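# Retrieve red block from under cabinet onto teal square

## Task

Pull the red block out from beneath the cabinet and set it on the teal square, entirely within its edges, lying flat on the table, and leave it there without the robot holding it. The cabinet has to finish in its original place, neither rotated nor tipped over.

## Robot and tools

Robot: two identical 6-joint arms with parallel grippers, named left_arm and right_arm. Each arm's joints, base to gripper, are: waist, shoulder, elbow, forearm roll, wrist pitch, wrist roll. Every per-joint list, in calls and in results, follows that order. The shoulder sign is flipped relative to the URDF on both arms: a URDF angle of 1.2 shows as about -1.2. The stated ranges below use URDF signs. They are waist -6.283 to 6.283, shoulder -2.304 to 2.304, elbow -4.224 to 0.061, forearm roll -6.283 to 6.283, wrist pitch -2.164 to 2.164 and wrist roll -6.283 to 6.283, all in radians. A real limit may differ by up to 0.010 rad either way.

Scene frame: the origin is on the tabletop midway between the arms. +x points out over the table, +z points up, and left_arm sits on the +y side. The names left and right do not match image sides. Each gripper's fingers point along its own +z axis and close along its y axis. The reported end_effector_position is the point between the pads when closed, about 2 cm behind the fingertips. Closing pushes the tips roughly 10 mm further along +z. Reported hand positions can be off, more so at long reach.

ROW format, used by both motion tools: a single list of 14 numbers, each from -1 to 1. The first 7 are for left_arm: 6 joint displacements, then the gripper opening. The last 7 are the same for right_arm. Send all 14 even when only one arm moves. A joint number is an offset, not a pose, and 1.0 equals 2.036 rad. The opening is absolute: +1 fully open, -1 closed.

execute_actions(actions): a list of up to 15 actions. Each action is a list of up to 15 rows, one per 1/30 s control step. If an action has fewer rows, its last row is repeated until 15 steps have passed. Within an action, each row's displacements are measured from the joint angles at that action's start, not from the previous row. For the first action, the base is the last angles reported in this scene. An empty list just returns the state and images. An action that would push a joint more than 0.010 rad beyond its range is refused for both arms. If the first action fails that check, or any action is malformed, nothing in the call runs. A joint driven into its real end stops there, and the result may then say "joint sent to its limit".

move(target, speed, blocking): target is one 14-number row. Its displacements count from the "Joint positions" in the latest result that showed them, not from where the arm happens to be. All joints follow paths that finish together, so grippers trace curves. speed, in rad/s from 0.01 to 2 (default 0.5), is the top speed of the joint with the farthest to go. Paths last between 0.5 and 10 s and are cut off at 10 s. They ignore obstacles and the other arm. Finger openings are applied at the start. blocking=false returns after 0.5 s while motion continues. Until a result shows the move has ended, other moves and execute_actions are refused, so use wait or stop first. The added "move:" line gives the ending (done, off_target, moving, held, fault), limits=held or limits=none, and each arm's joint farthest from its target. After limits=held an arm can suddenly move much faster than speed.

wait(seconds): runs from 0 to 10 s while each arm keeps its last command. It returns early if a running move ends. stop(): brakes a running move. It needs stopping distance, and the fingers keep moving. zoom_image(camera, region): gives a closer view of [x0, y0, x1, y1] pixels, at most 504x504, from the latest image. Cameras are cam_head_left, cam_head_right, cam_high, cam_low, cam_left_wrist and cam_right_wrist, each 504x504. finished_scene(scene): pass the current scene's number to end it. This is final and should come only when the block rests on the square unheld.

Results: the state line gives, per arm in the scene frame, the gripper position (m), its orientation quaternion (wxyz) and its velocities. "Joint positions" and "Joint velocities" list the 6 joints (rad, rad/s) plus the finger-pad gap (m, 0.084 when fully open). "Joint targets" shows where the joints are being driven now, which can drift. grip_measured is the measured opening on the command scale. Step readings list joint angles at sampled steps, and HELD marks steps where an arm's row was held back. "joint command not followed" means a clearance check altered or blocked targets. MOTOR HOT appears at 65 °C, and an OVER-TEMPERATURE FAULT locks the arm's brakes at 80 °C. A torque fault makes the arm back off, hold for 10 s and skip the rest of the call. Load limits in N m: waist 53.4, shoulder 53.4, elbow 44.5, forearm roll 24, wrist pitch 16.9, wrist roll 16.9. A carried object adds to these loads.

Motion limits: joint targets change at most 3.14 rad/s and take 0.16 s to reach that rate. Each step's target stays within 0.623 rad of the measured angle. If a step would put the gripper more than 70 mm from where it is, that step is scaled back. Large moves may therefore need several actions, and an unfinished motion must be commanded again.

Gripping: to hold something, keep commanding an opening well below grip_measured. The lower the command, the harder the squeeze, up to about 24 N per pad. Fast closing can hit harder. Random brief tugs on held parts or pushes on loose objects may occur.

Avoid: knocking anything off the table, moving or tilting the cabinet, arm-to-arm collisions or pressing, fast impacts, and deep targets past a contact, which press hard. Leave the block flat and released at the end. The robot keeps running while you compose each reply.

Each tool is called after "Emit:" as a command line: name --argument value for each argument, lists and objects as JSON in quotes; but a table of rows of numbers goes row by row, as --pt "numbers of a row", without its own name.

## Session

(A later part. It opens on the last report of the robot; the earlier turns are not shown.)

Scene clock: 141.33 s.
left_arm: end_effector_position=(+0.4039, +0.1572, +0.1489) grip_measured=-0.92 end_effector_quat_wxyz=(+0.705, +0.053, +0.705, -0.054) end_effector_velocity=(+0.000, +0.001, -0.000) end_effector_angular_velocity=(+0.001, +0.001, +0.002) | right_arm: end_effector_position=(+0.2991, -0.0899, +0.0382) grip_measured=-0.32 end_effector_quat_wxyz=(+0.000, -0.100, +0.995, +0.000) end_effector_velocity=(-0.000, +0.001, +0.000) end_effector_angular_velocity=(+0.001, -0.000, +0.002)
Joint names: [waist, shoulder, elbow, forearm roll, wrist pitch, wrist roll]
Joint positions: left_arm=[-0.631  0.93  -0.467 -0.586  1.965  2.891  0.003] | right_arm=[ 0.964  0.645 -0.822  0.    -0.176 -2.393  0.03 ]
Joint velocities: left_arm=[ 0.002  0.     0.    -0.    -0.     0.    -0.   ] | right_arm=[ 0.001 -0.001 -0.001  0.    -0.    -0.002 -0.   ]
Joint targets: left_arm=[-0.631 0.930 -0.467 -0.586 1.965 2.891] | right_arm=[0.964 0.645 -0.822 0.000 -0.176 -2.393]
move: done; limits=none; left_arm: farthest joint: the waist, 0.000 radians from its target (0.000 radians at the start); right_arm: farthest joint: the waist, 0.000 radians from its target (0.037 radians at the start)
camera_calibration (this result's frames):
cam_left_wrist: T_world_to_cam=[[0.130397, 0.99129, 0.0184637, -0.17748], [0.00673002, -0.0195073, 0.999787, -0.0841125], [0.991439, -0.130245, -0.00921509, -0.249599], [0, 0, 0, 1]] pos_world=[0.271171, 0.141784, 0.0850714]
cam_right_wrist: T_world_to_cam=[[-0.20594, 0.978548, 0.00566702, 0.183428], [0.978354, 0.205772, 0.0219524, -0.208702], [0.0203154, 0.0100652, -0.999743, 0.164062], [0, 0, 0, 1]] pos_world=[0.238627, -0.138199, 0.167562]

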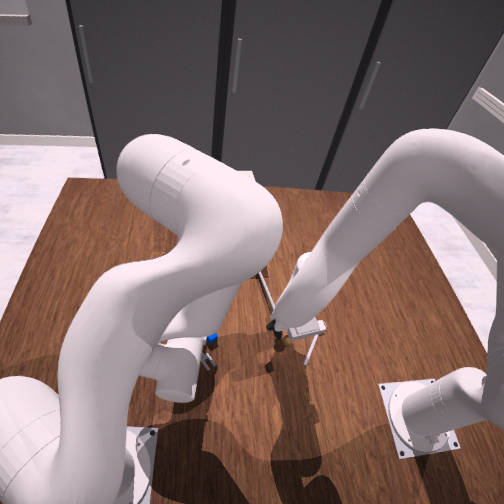

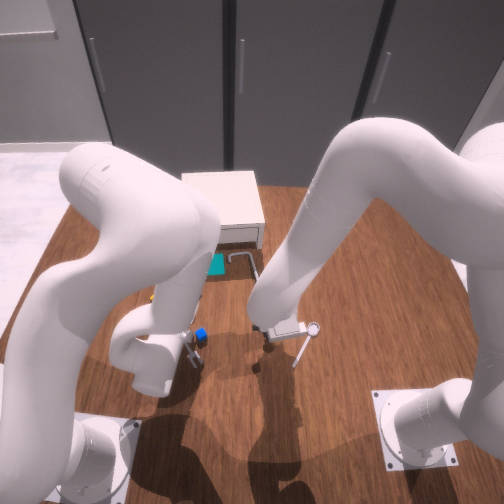

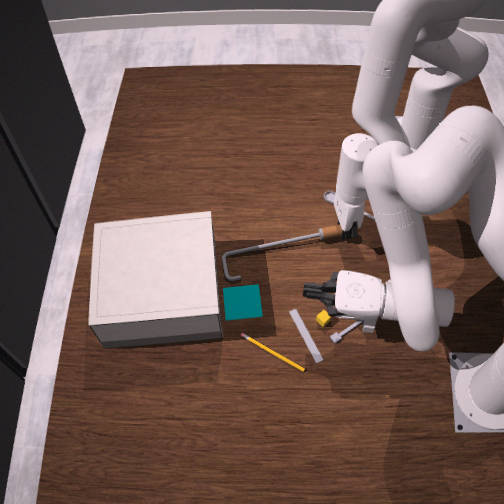

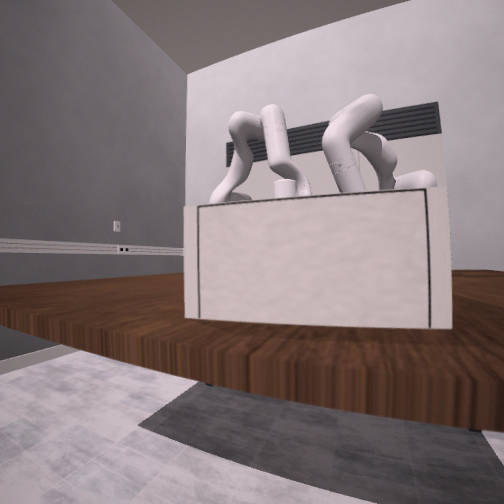

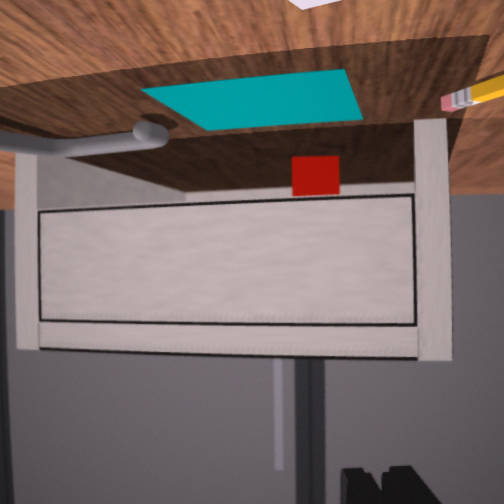

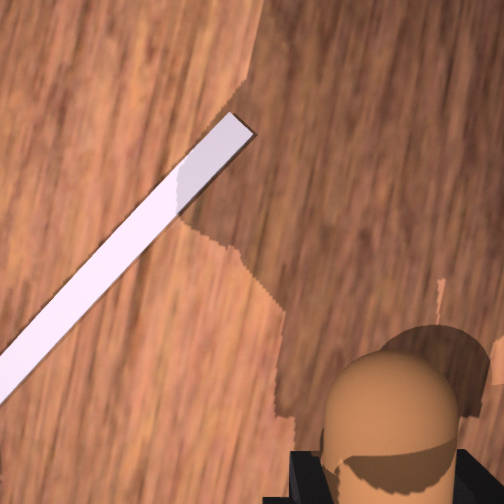

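Emit:
move --target '[0, 0, 0, 0, 0, 0, -0.9, -0.1028, 0.1417, -0.2836, 0, -0.1418, -0.0611, -1.0]' --speed 0.6

Scene clock: 149.43 s.
left_arm: end_effector_position=(+0.4039, +0.1572, +0.1489) grip_measured=-0.92 end_effector_quat_wxyz=(+0.705, +0.053, +0.705, -0.054) end_effector_velocity=(+0.000, +0.000, -0.000) end_effector_angular_velocity=(+0.000, -0.000, +0.001) | right_arm: end_effector_position=(+0.5045, -0.0308, +0.0383) grip_measured=-0.32 end_effector_quat_wxyz=(+0.000, -0.058, +0.998, +0.000) end_effector_velocity=(+0.001, -0.000, -0.000) end_effector_angular_velocity=(-0.000, +0.000, -0.001)
Joint names: [waist, shoulder, elbow, forearm roll, wrist pitch, wrist roll]
Joint positions: left_arm=[-0.631  0.93  -0.467 -0.586  1.965  2.891  0.003] | right_arm=[ 0.755  0.933 -1.399  0.    -0.465 -2.517  0.03 ]
Joint velocities: left_arm=[ 0.001  0.    -0.001 -0.    -0.     0.    -0.   ] | right_arm=[-0.002  0.002 -0.003  0.    -0.001 -0.001  0.   ]
Joint targets: left_arm=[-0.631 0.930 -0.467 -0.586 1.965 2.891] | right_arm=[0.755 0.934 -1.399 0.000 -0.465 -2.517]
move: done; limits=none; left_arm: farthest joint: the waist, 0.000 radians from its target (0.000 radians at the start); right_arm: farthest joint: the waist, 0.000 radians from its target (0.209 radians at the start)
camera_calibration (this result's frames):
cam_left_wrist: T_world_to_cam=[[0.130397, 0.99129, 0.0184638, -0.17748], [0.0067301, -0.0195074, 0.999787, -0.0841125], [0.991439, -0.130245, -0.00921518, -0.249599], [0, 0, 0, 1]] pos_world=[0.271171, 0.141784, 0.0850714]
cam_right_wrist: T_world_to_cam=[[-0.122419, 0.992462, 0.00567303, 0.126258], [0.992253, 0.122267, 0.0220267, -0.431439], [0.021167, 0.00832555, -0.999741, 0.158928], [0, 0, 0, 1]] pos_world=[0.440189, -0.073879, 0.167674]

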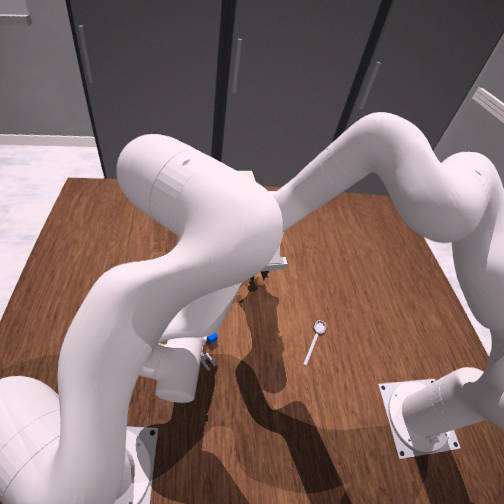

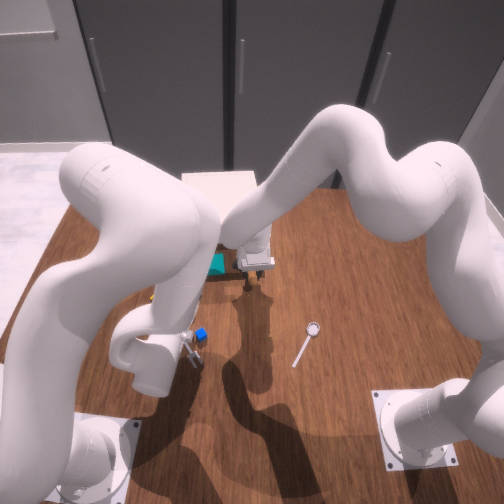

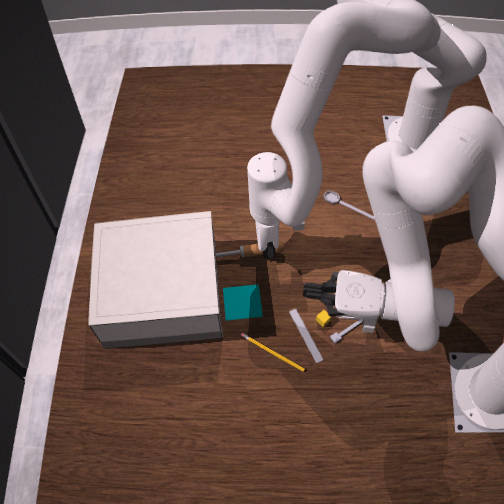

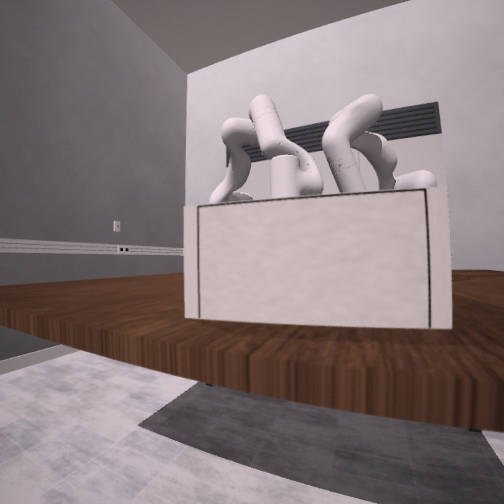

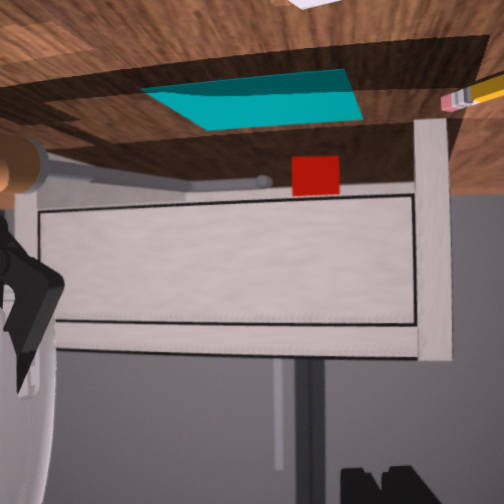

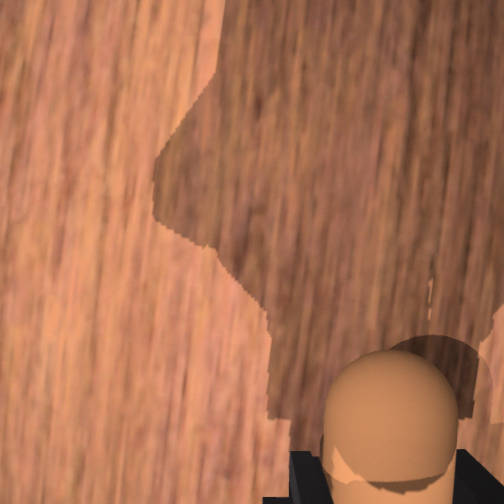

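Emit:
zoom_image --camera "cam_left_wrist" --region '[160, 140, 360, 220]'

Region (160, 140, 360, 220) of cam_left_wrist's 504x504 image, scaled by 2.520, with more detail than that image has; it fills the top 202 rows of this view, and the rest is white.

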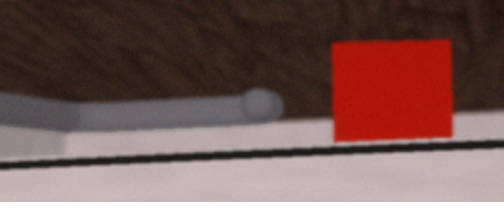

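Emit:
move --target '[0.035, 0, 0, 0, 0, 0, -0.9, 0.0485, 0.0510, -0.1010, 0, -0.0500, 0.0485, -1.0]' --speed 0.45

Scene clock: 163.53 s.
left_arm: end_effector_position=(+0.4170, +0.1890, +0.1489) grip_measured=-0.92 end_effector_quat_wxyz=(+0.706, +0.028, +0.707, -0.029) end_effector_velocity=(+0.000, +0.001, +0.000) end_effector_angular_velocity=(-0.000, -0.000, +0.001) | right_arm: end_effector_position=(+0.4950, +0.0525, +0.0393) grip_measured=-0.32 end_effector_quat_wxyz=(+0.000, -0.058, +0.998, +0.000) end_effector_velocity=(-0.001, +0.001, -0.000) end_effector_angular_velocity=(-0.001, +0.001, -0.000)
Joint names: [waist, shoulder, elbow, forearm roll, wrist pitch, wrist roll]
Joint positions: left_arm=[-0.56   0.93  -0.467 -0.586  1.965  2.891  0.003] | right_arm=[ 0.853  1.037 -1.604  0.    -0.567 -2.419  0.03 ]
Joint velocities: left_arm=[ 0.002 -0.     0.     0.    -0.     0.     0.   ] | right_arm=[ 0.001  0.002 -0.002  0.001 -0.002  0.001 -0.   ]
Joint targets: left_arm=[-0.559 0.930 -0.467 -0.586 1.965 2.891] | right_arm=[0.854 1.037 -1.604 0.000 -0.567 -2.419]
move: done; limits=none; left_arm: farthest joint: the waist, 0.000 radians from its target (0.071 radians at the start); right_arm: farthest joint: the waist, 0.000 radians from its target (0.099 radians at the start)
camera_calibration (this result's frames):
cam_left_wrist: T_world_to_cam=[[0.059618, 0.998051, 0.0184599, -0.182436], [0.00809425, -0.0189755, 0.999787, -0.0842515], [0.998188, -0.0594559, -0.00920975, -0.274612], [0, 0, 0, 1]] pos_world=[0.285673, 0.164154, 0.0850722]
cam_right_wrist: T_world_to_cam=[[-0.122266, 0.992481, 0.00565602, 0.0423336], [0.992273, 0.122116, 0.0219473, -0.432158], [0.0210915, 0.00829573, -0.999743, 0.15943], [0, 0, 0, 1]] pos_world=[0.430633, 0.00943546, 0.168634]

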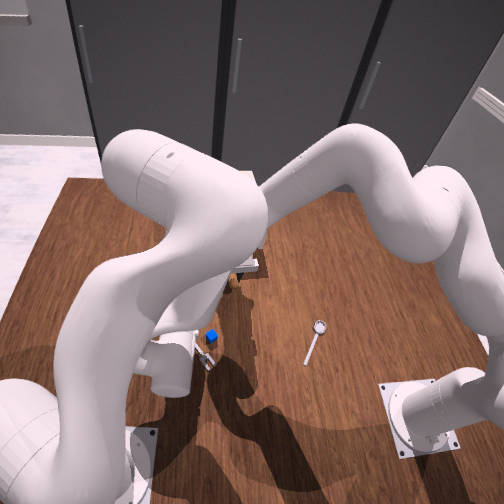

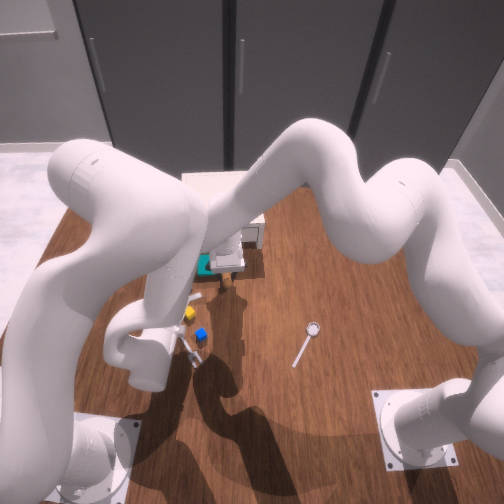

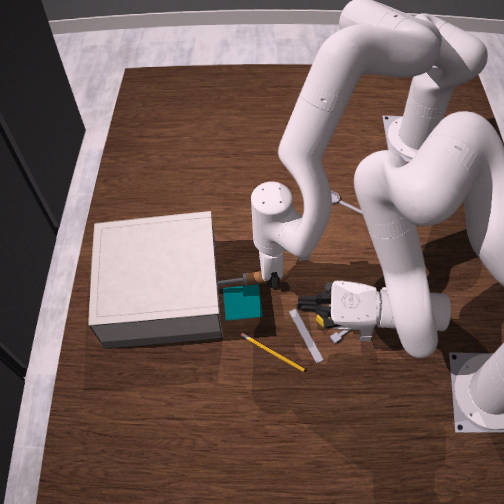

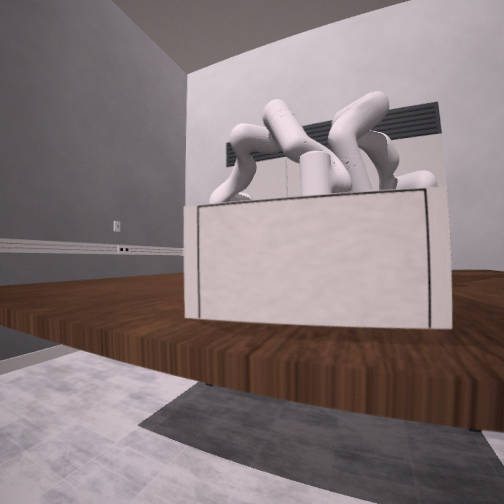

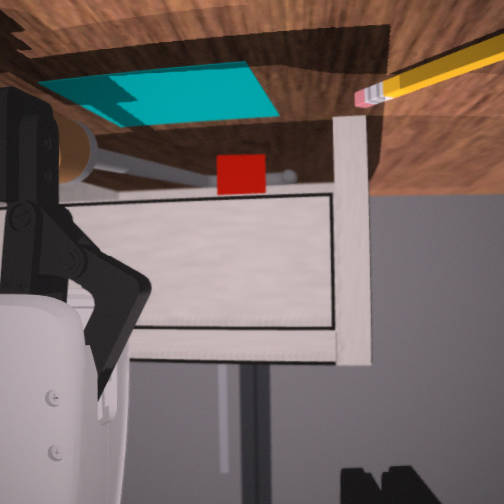

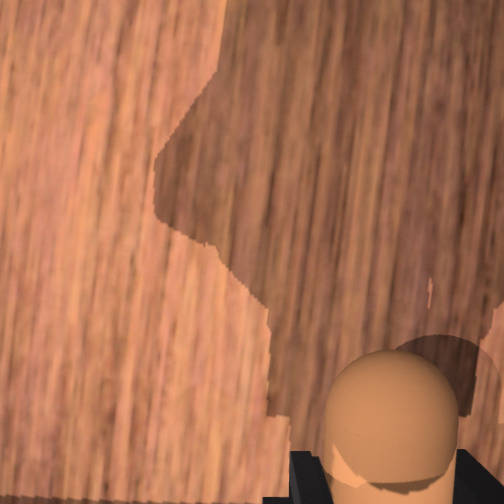

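Emit:
zoom_image --camera "cam_left_wrist" --region '[180, 100, 360, 210]'

Region (180, 100, 360, 210) of cam_left_wrist's 504x504 image, scaled by 2.800, with more detail than that image has.

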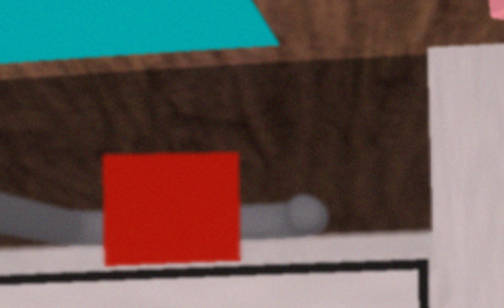

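Emit:
move --target '[0.15, 0, 0, 0, 0, 0, -0.9, 0.1446, -0.1181, 0.2462, 0, 0.1281, 0.1446, -1.0]' --speed 0.45

Scene clock: 181.63 s.
left_arm: end_effector_position=(+0.4465, +0.3328, +0.1489) grip_measured=-0.92 end_effector_quat_wxyz=(+0.702, -0.080, +0.703, +0.079) end_effector_velocity=(-0.000, +0.001, -0.000) end_effector_angular_velocity=(-0.000, +0.002, +0.003) | right_arm: end_effector_position=(+0.2664, +0.0371, +0.0313) grip_measured=-0.32 end_effector_quat_wxyz=(+0.000, -0.058, +0.998, +0.000) end_effector_velocity=(-0.001, -0.000, +0.001) end_effector_angular_velocity=(+0.001, +0.000, -0.000)
Joint names: [waist, shoulder, elbow, forearm roll, wrist pitch, wrist roll]
Joint positions: left_arm=[-0.254  0.93  -0.467 -0.586  1.965  2.891  0.003] | right_arm=[ 1.148  0.797 -1.103  0.    -0.306 -2.124  0.03 ]
Joint velocities: left_arm=[ 0.002 -0.     0.    -0.    -0.002 -0.    -0.   ] | right_arm=[ 0.002 -0.002  0.003  0.001  0.001  0.001 -0.   ]
Joint targets: left_arm=[-0.254 0.930 -0.467 -0.586 1.965 2.891] | right_arm=[1.148 0.797 -1.103 0.000 -0.306 -2.124]
move: done; limits=none; left_arm: farthest joint: the waist, 0.000 radians from its target (0.305 radians at the start); right_arm: farthest joint: the waist, 0.000 radians from its target (0.294 radians at the start)
camera_calibration (this result's frames):
cam_left_wrist: T_world_to_cam=[[-0.242964, 0.96986, 0.0184531, -0.183257], [0.0134097, -0.0156632, 0.999787, -0.0852391], [0.969943, 0.24316, -0.0092, -0.383585], [0, 0, 0, 1]] pos_world=[0.328674, 0.269671, 0.0850736]
cam_right_wrist: T_world_to_cam=[[-0.122087, 0.992502, 0.00582886, 0.0296681], [0.992296, 0.121933, 0.0219399, -0.203348], [0.0210647, 0.00846254, -0.999742, 0.156412], [0, 0, 0, 1]] pos_world=[0.202108, -0.00597451, 0.16066]

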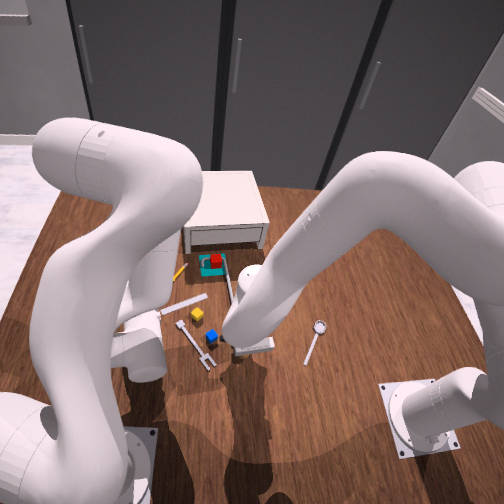

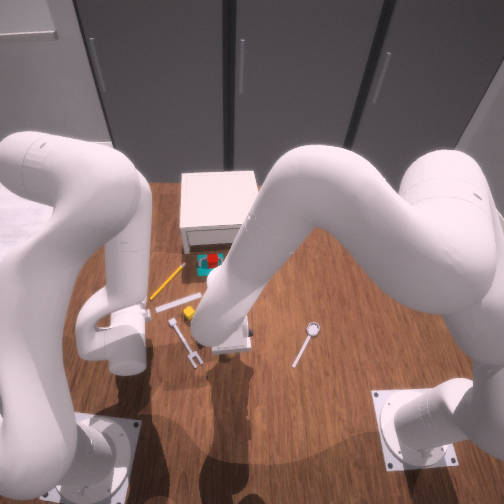

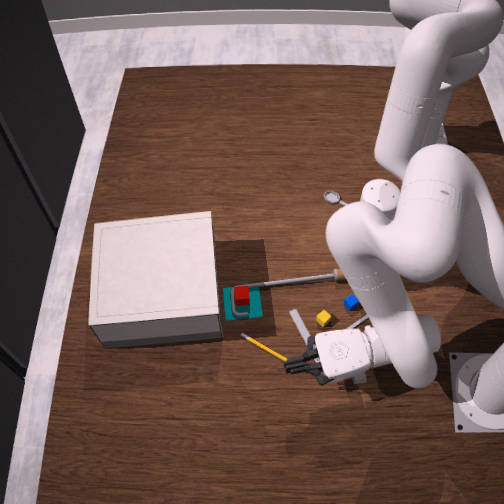

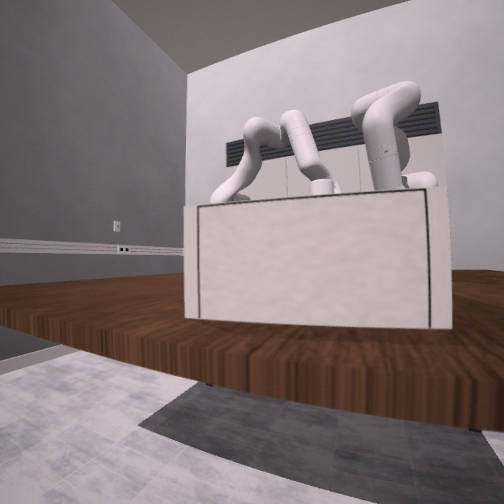

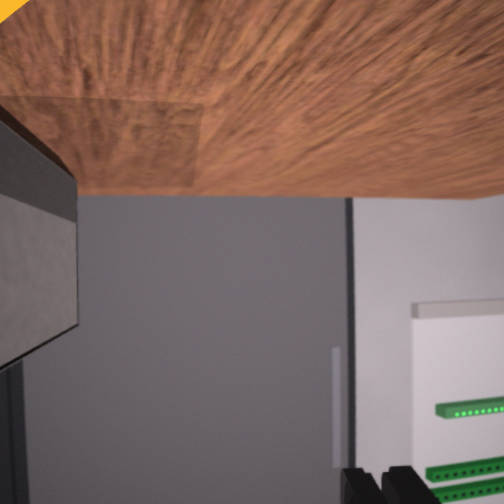

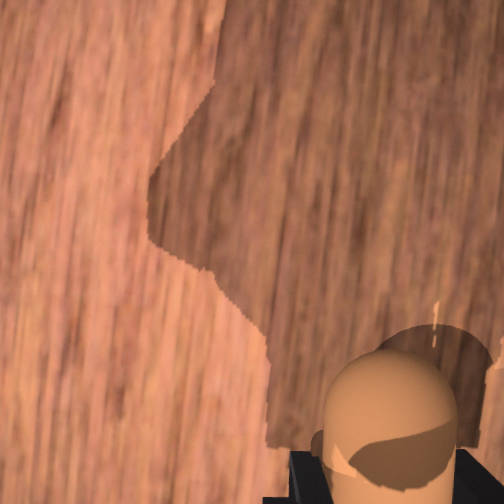

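Emit:
zoom_image --camera "cam_high" --region '[205, 265, 285, 335]'

Emit:
zoom_image --camera "cam_head_left" --region '[180, 235, 250, 290]'

Region (205, 265, 285, 335) of cam_high's 504x504 image, scaled by 6.300, with more detail than that image has; it fills the top 441 rows of this view, and the rest is white.

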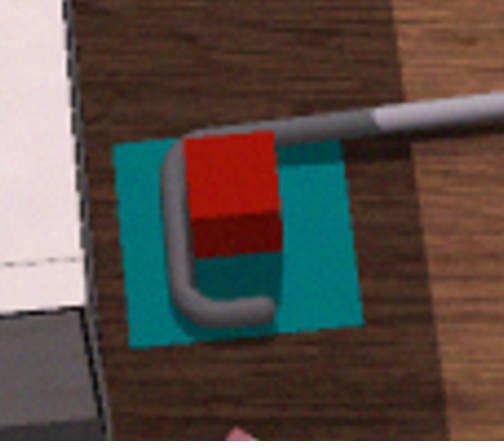

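Region (180, 235, 250, 290) of cam_head_left's 504x504 image, scaled by 7.200, with more detail than that image has; it fills the top 396 rows of this view, and the rest is white.

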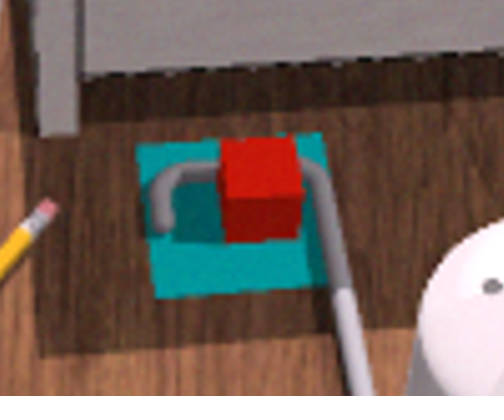

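Emit:
execute_actions --actions '[[[0,0,0,0,0,0,-0.9,-0.0003,0.0004,-0.0003,0,0,-0.0003,-1.0],[0,0,0,0,0,0,-0.9,-0.001,0.0013,-0.0012,0,0,-0.001,-1.0],[0,0,0,0,0,0,-0.9,-0.0019,0.0026,-0.0025,0,0.0001,-0.0019,-1.0],[0,0,0,0,0,0,-0.9,-0.0029,0.0038,-0.0037,0,0.0001,-0.0029,-1.0],[0,0,0,0,0,0,-0.9,-0.0035,0.0047,-0.0046,0,0.0002,-0.0035,-1.0],[0,0,0,0,0,0,-0.9,-0.0038,0.0051,-0.0049,0,0.0002,-0.0038,-0.85],[0,0,0,0,0,0,-0.9,-0.0038,0.0051,-0.0049,0,0.0002,-0.0038,-0.65],[0,0,0,0,0,0,-0.9,-0.0038,0.0051,-0.0049,0,0.0002,-0.0038,-0.45],[0,0,0,0,0,0,-0.9,-0.0038,0.0051,-0.0049,0,0.0002,-0.0038,-0.32],[0,0,0,0,0,0,-0.9,-0.0038,0.0051,-0.0049,0,0.0002,-0.0038,-0.24],[0,0,0,0,0,0,-0.9,-0.0038,0.0051,-0.0049,0,0.0002,-0.0038,-0.14],[0,0,0,0,0,0,-0.9,-0.0038,0.0051,-0.0049,0,0.0002,-0.0038,-0.03],[0,0,0,0,0,0,-0.9,-0.0038,0.0051,-0.0049,0,0.0002,-0.0038,0.08],[0,0,0,0,0,0,-0.9,-0.0038,0.0051,-0.0049,0,0.0002,-0.0038,0.17],[0,0,0,0,0,0,-0.9,-0.0038,0.0051,-0.0049,0,0.0002,-0.0038,0.22]]]'

Scene clock: 188.73 s.
left_arm: end_effector_position=(+0.4465, +0.3328, +0.1489) grip_measured=-0.92 end_effector_quat_wxyz=(+0.702, -0.080, +0.703, +0.079) end_effector_velocity=(-0.000, +0.001, -0.000) end_effector_angular_velocity=(+0.000, +0.000, +0.002) | right_arm: end_effector_position=(+0.2714, +0.0377, +0.0284) grip_measured=+0.10 end_effector_quat_wxyz=(+0.000, -0.057, +0.998, +0.000) end_effector_velocity=(+0.001, -0.001, -0.002) end_effector_angular_velocity=(-0.003, +0.001, -0.000)
Joint names: [waist, shoulder, elbow, forearm roll, wrist pitch, wrist roll]
Joint positions: left_arm=[-0.254  0.93  -0.467 -0.586  1.965  2.891  0.003] | right_arm=[ 1.14   0.807 -1.113  0.    -0.306 -2.132  0.048]
Joint velocities: left_arm=[ 0.002  0.     0.    -0.     0.    -0.    -0.   ] | right_arm=[-0.002  0.005 -0.001 -0.     0.    -0.002  0.1  ]
Joint targets: left_arm=[-0.254 0.930 -0.467 -0.586 1.965 2.891] | right_arm=[1.140 0.807 -1.113 0.000 -0.306 -2.132]
Step readings (joint positions):
0: left_arm=[-0.254 0.930 -0.467 -0.586 1.965 2.891] | right_arm=[1.148 0.797 -1.103 0.000 -0.306 -2.124]
1: left_arm=[-0.254 0.930 -0.467 -0.586 1.965 2.891] | right_arm=[1.148 0.797 -1.103 0.000 -0.306 -2.124]
2: left_arm=[-0.254 0.930 -0.467 -0.586 1.965 2.891] | right_arm=[1.148 0.797 -1.103 0.000 -0.306 -2.125]
4: left_arm=[-0.254 0.930 -0.467 -0.586 1.965 2.891] | right_arm=[1.147 0.798 -1.105 0.000 -0.306 -2.126]
8: left_arm=[-0.254 0.930 -0.467 -0.586 1.965 2.891] | right_arm=[1.142 0.804 -1.110 0.000 -0.306 -2.130]
15: Joint positions above
camera_calibration (this result's frames):
cam_left_wrist: T_world_to_cam=[[-0.242966, 0.969859, 0.0184531, -0.183257], [0.0134099, -0.0156632, 0.999787, -0.0852391], [0.969942, 0.243162, -0.00920011, -0.383586], [0, 0, 0, 1]] pos_world=[0.328674, 0.269672, 0.0850736]
cam_right_wrist: T_world_to_cam=[[-0.122012, 0.992511, 0.0058536, 0.02966], [0.992305, 0.121857, 0.0219512, -0.20825], [0.0210735, 0.00848686, -0.999742, 0.153418], [0, 0, 0, 1]] pos_world=[0.207033, -0.00536329, 0.157776]

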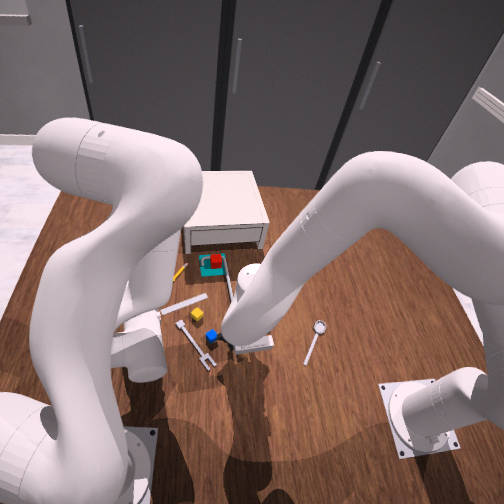

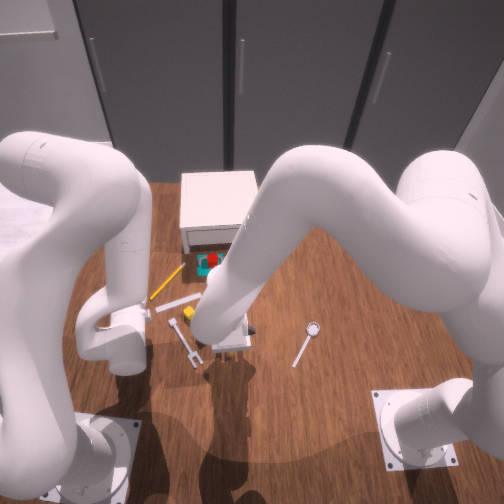

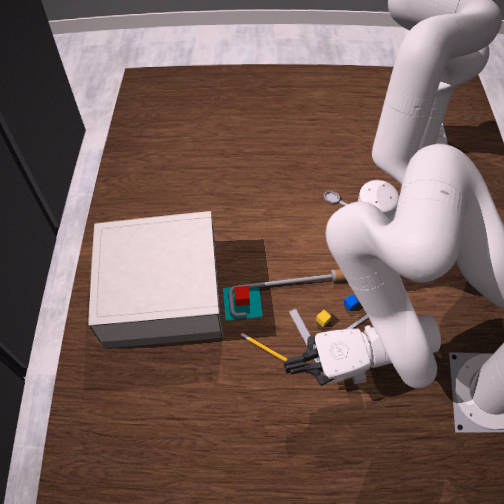

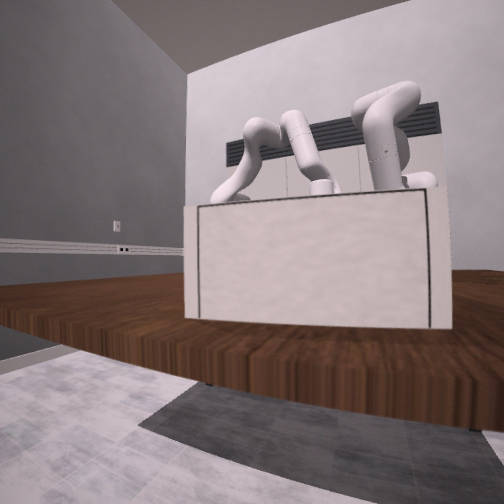

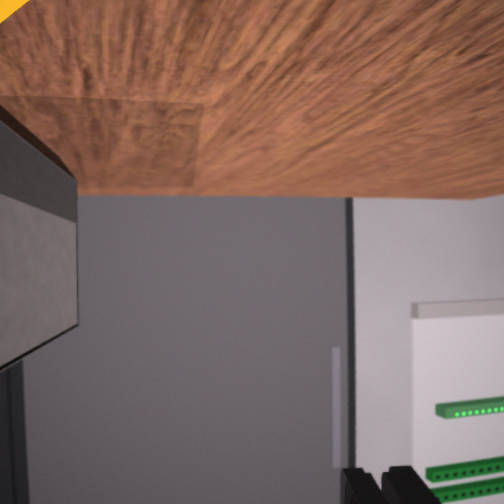

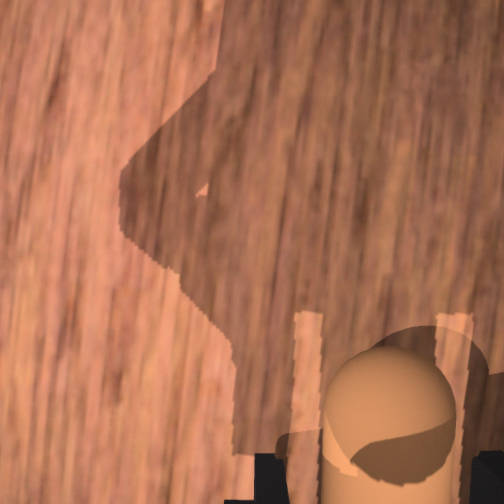

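Emit:
zoom_image --camera "cam_high" --region '[205, 265, 285, 335]'

Region (205, 265, 285, 335) of cam_high's 504x504 image, scaled by 6.300, with more detail than that image has; it fills the top 441 rows of this view, and the rest is white.

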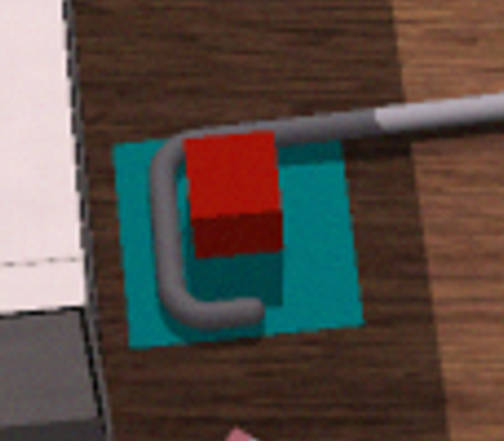

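The block is flat and inside the square, the hook is backed off and released, and the cabinet hasn't moved.

Emit:
finished_scene --scene 2

The scene is finished: the task was done.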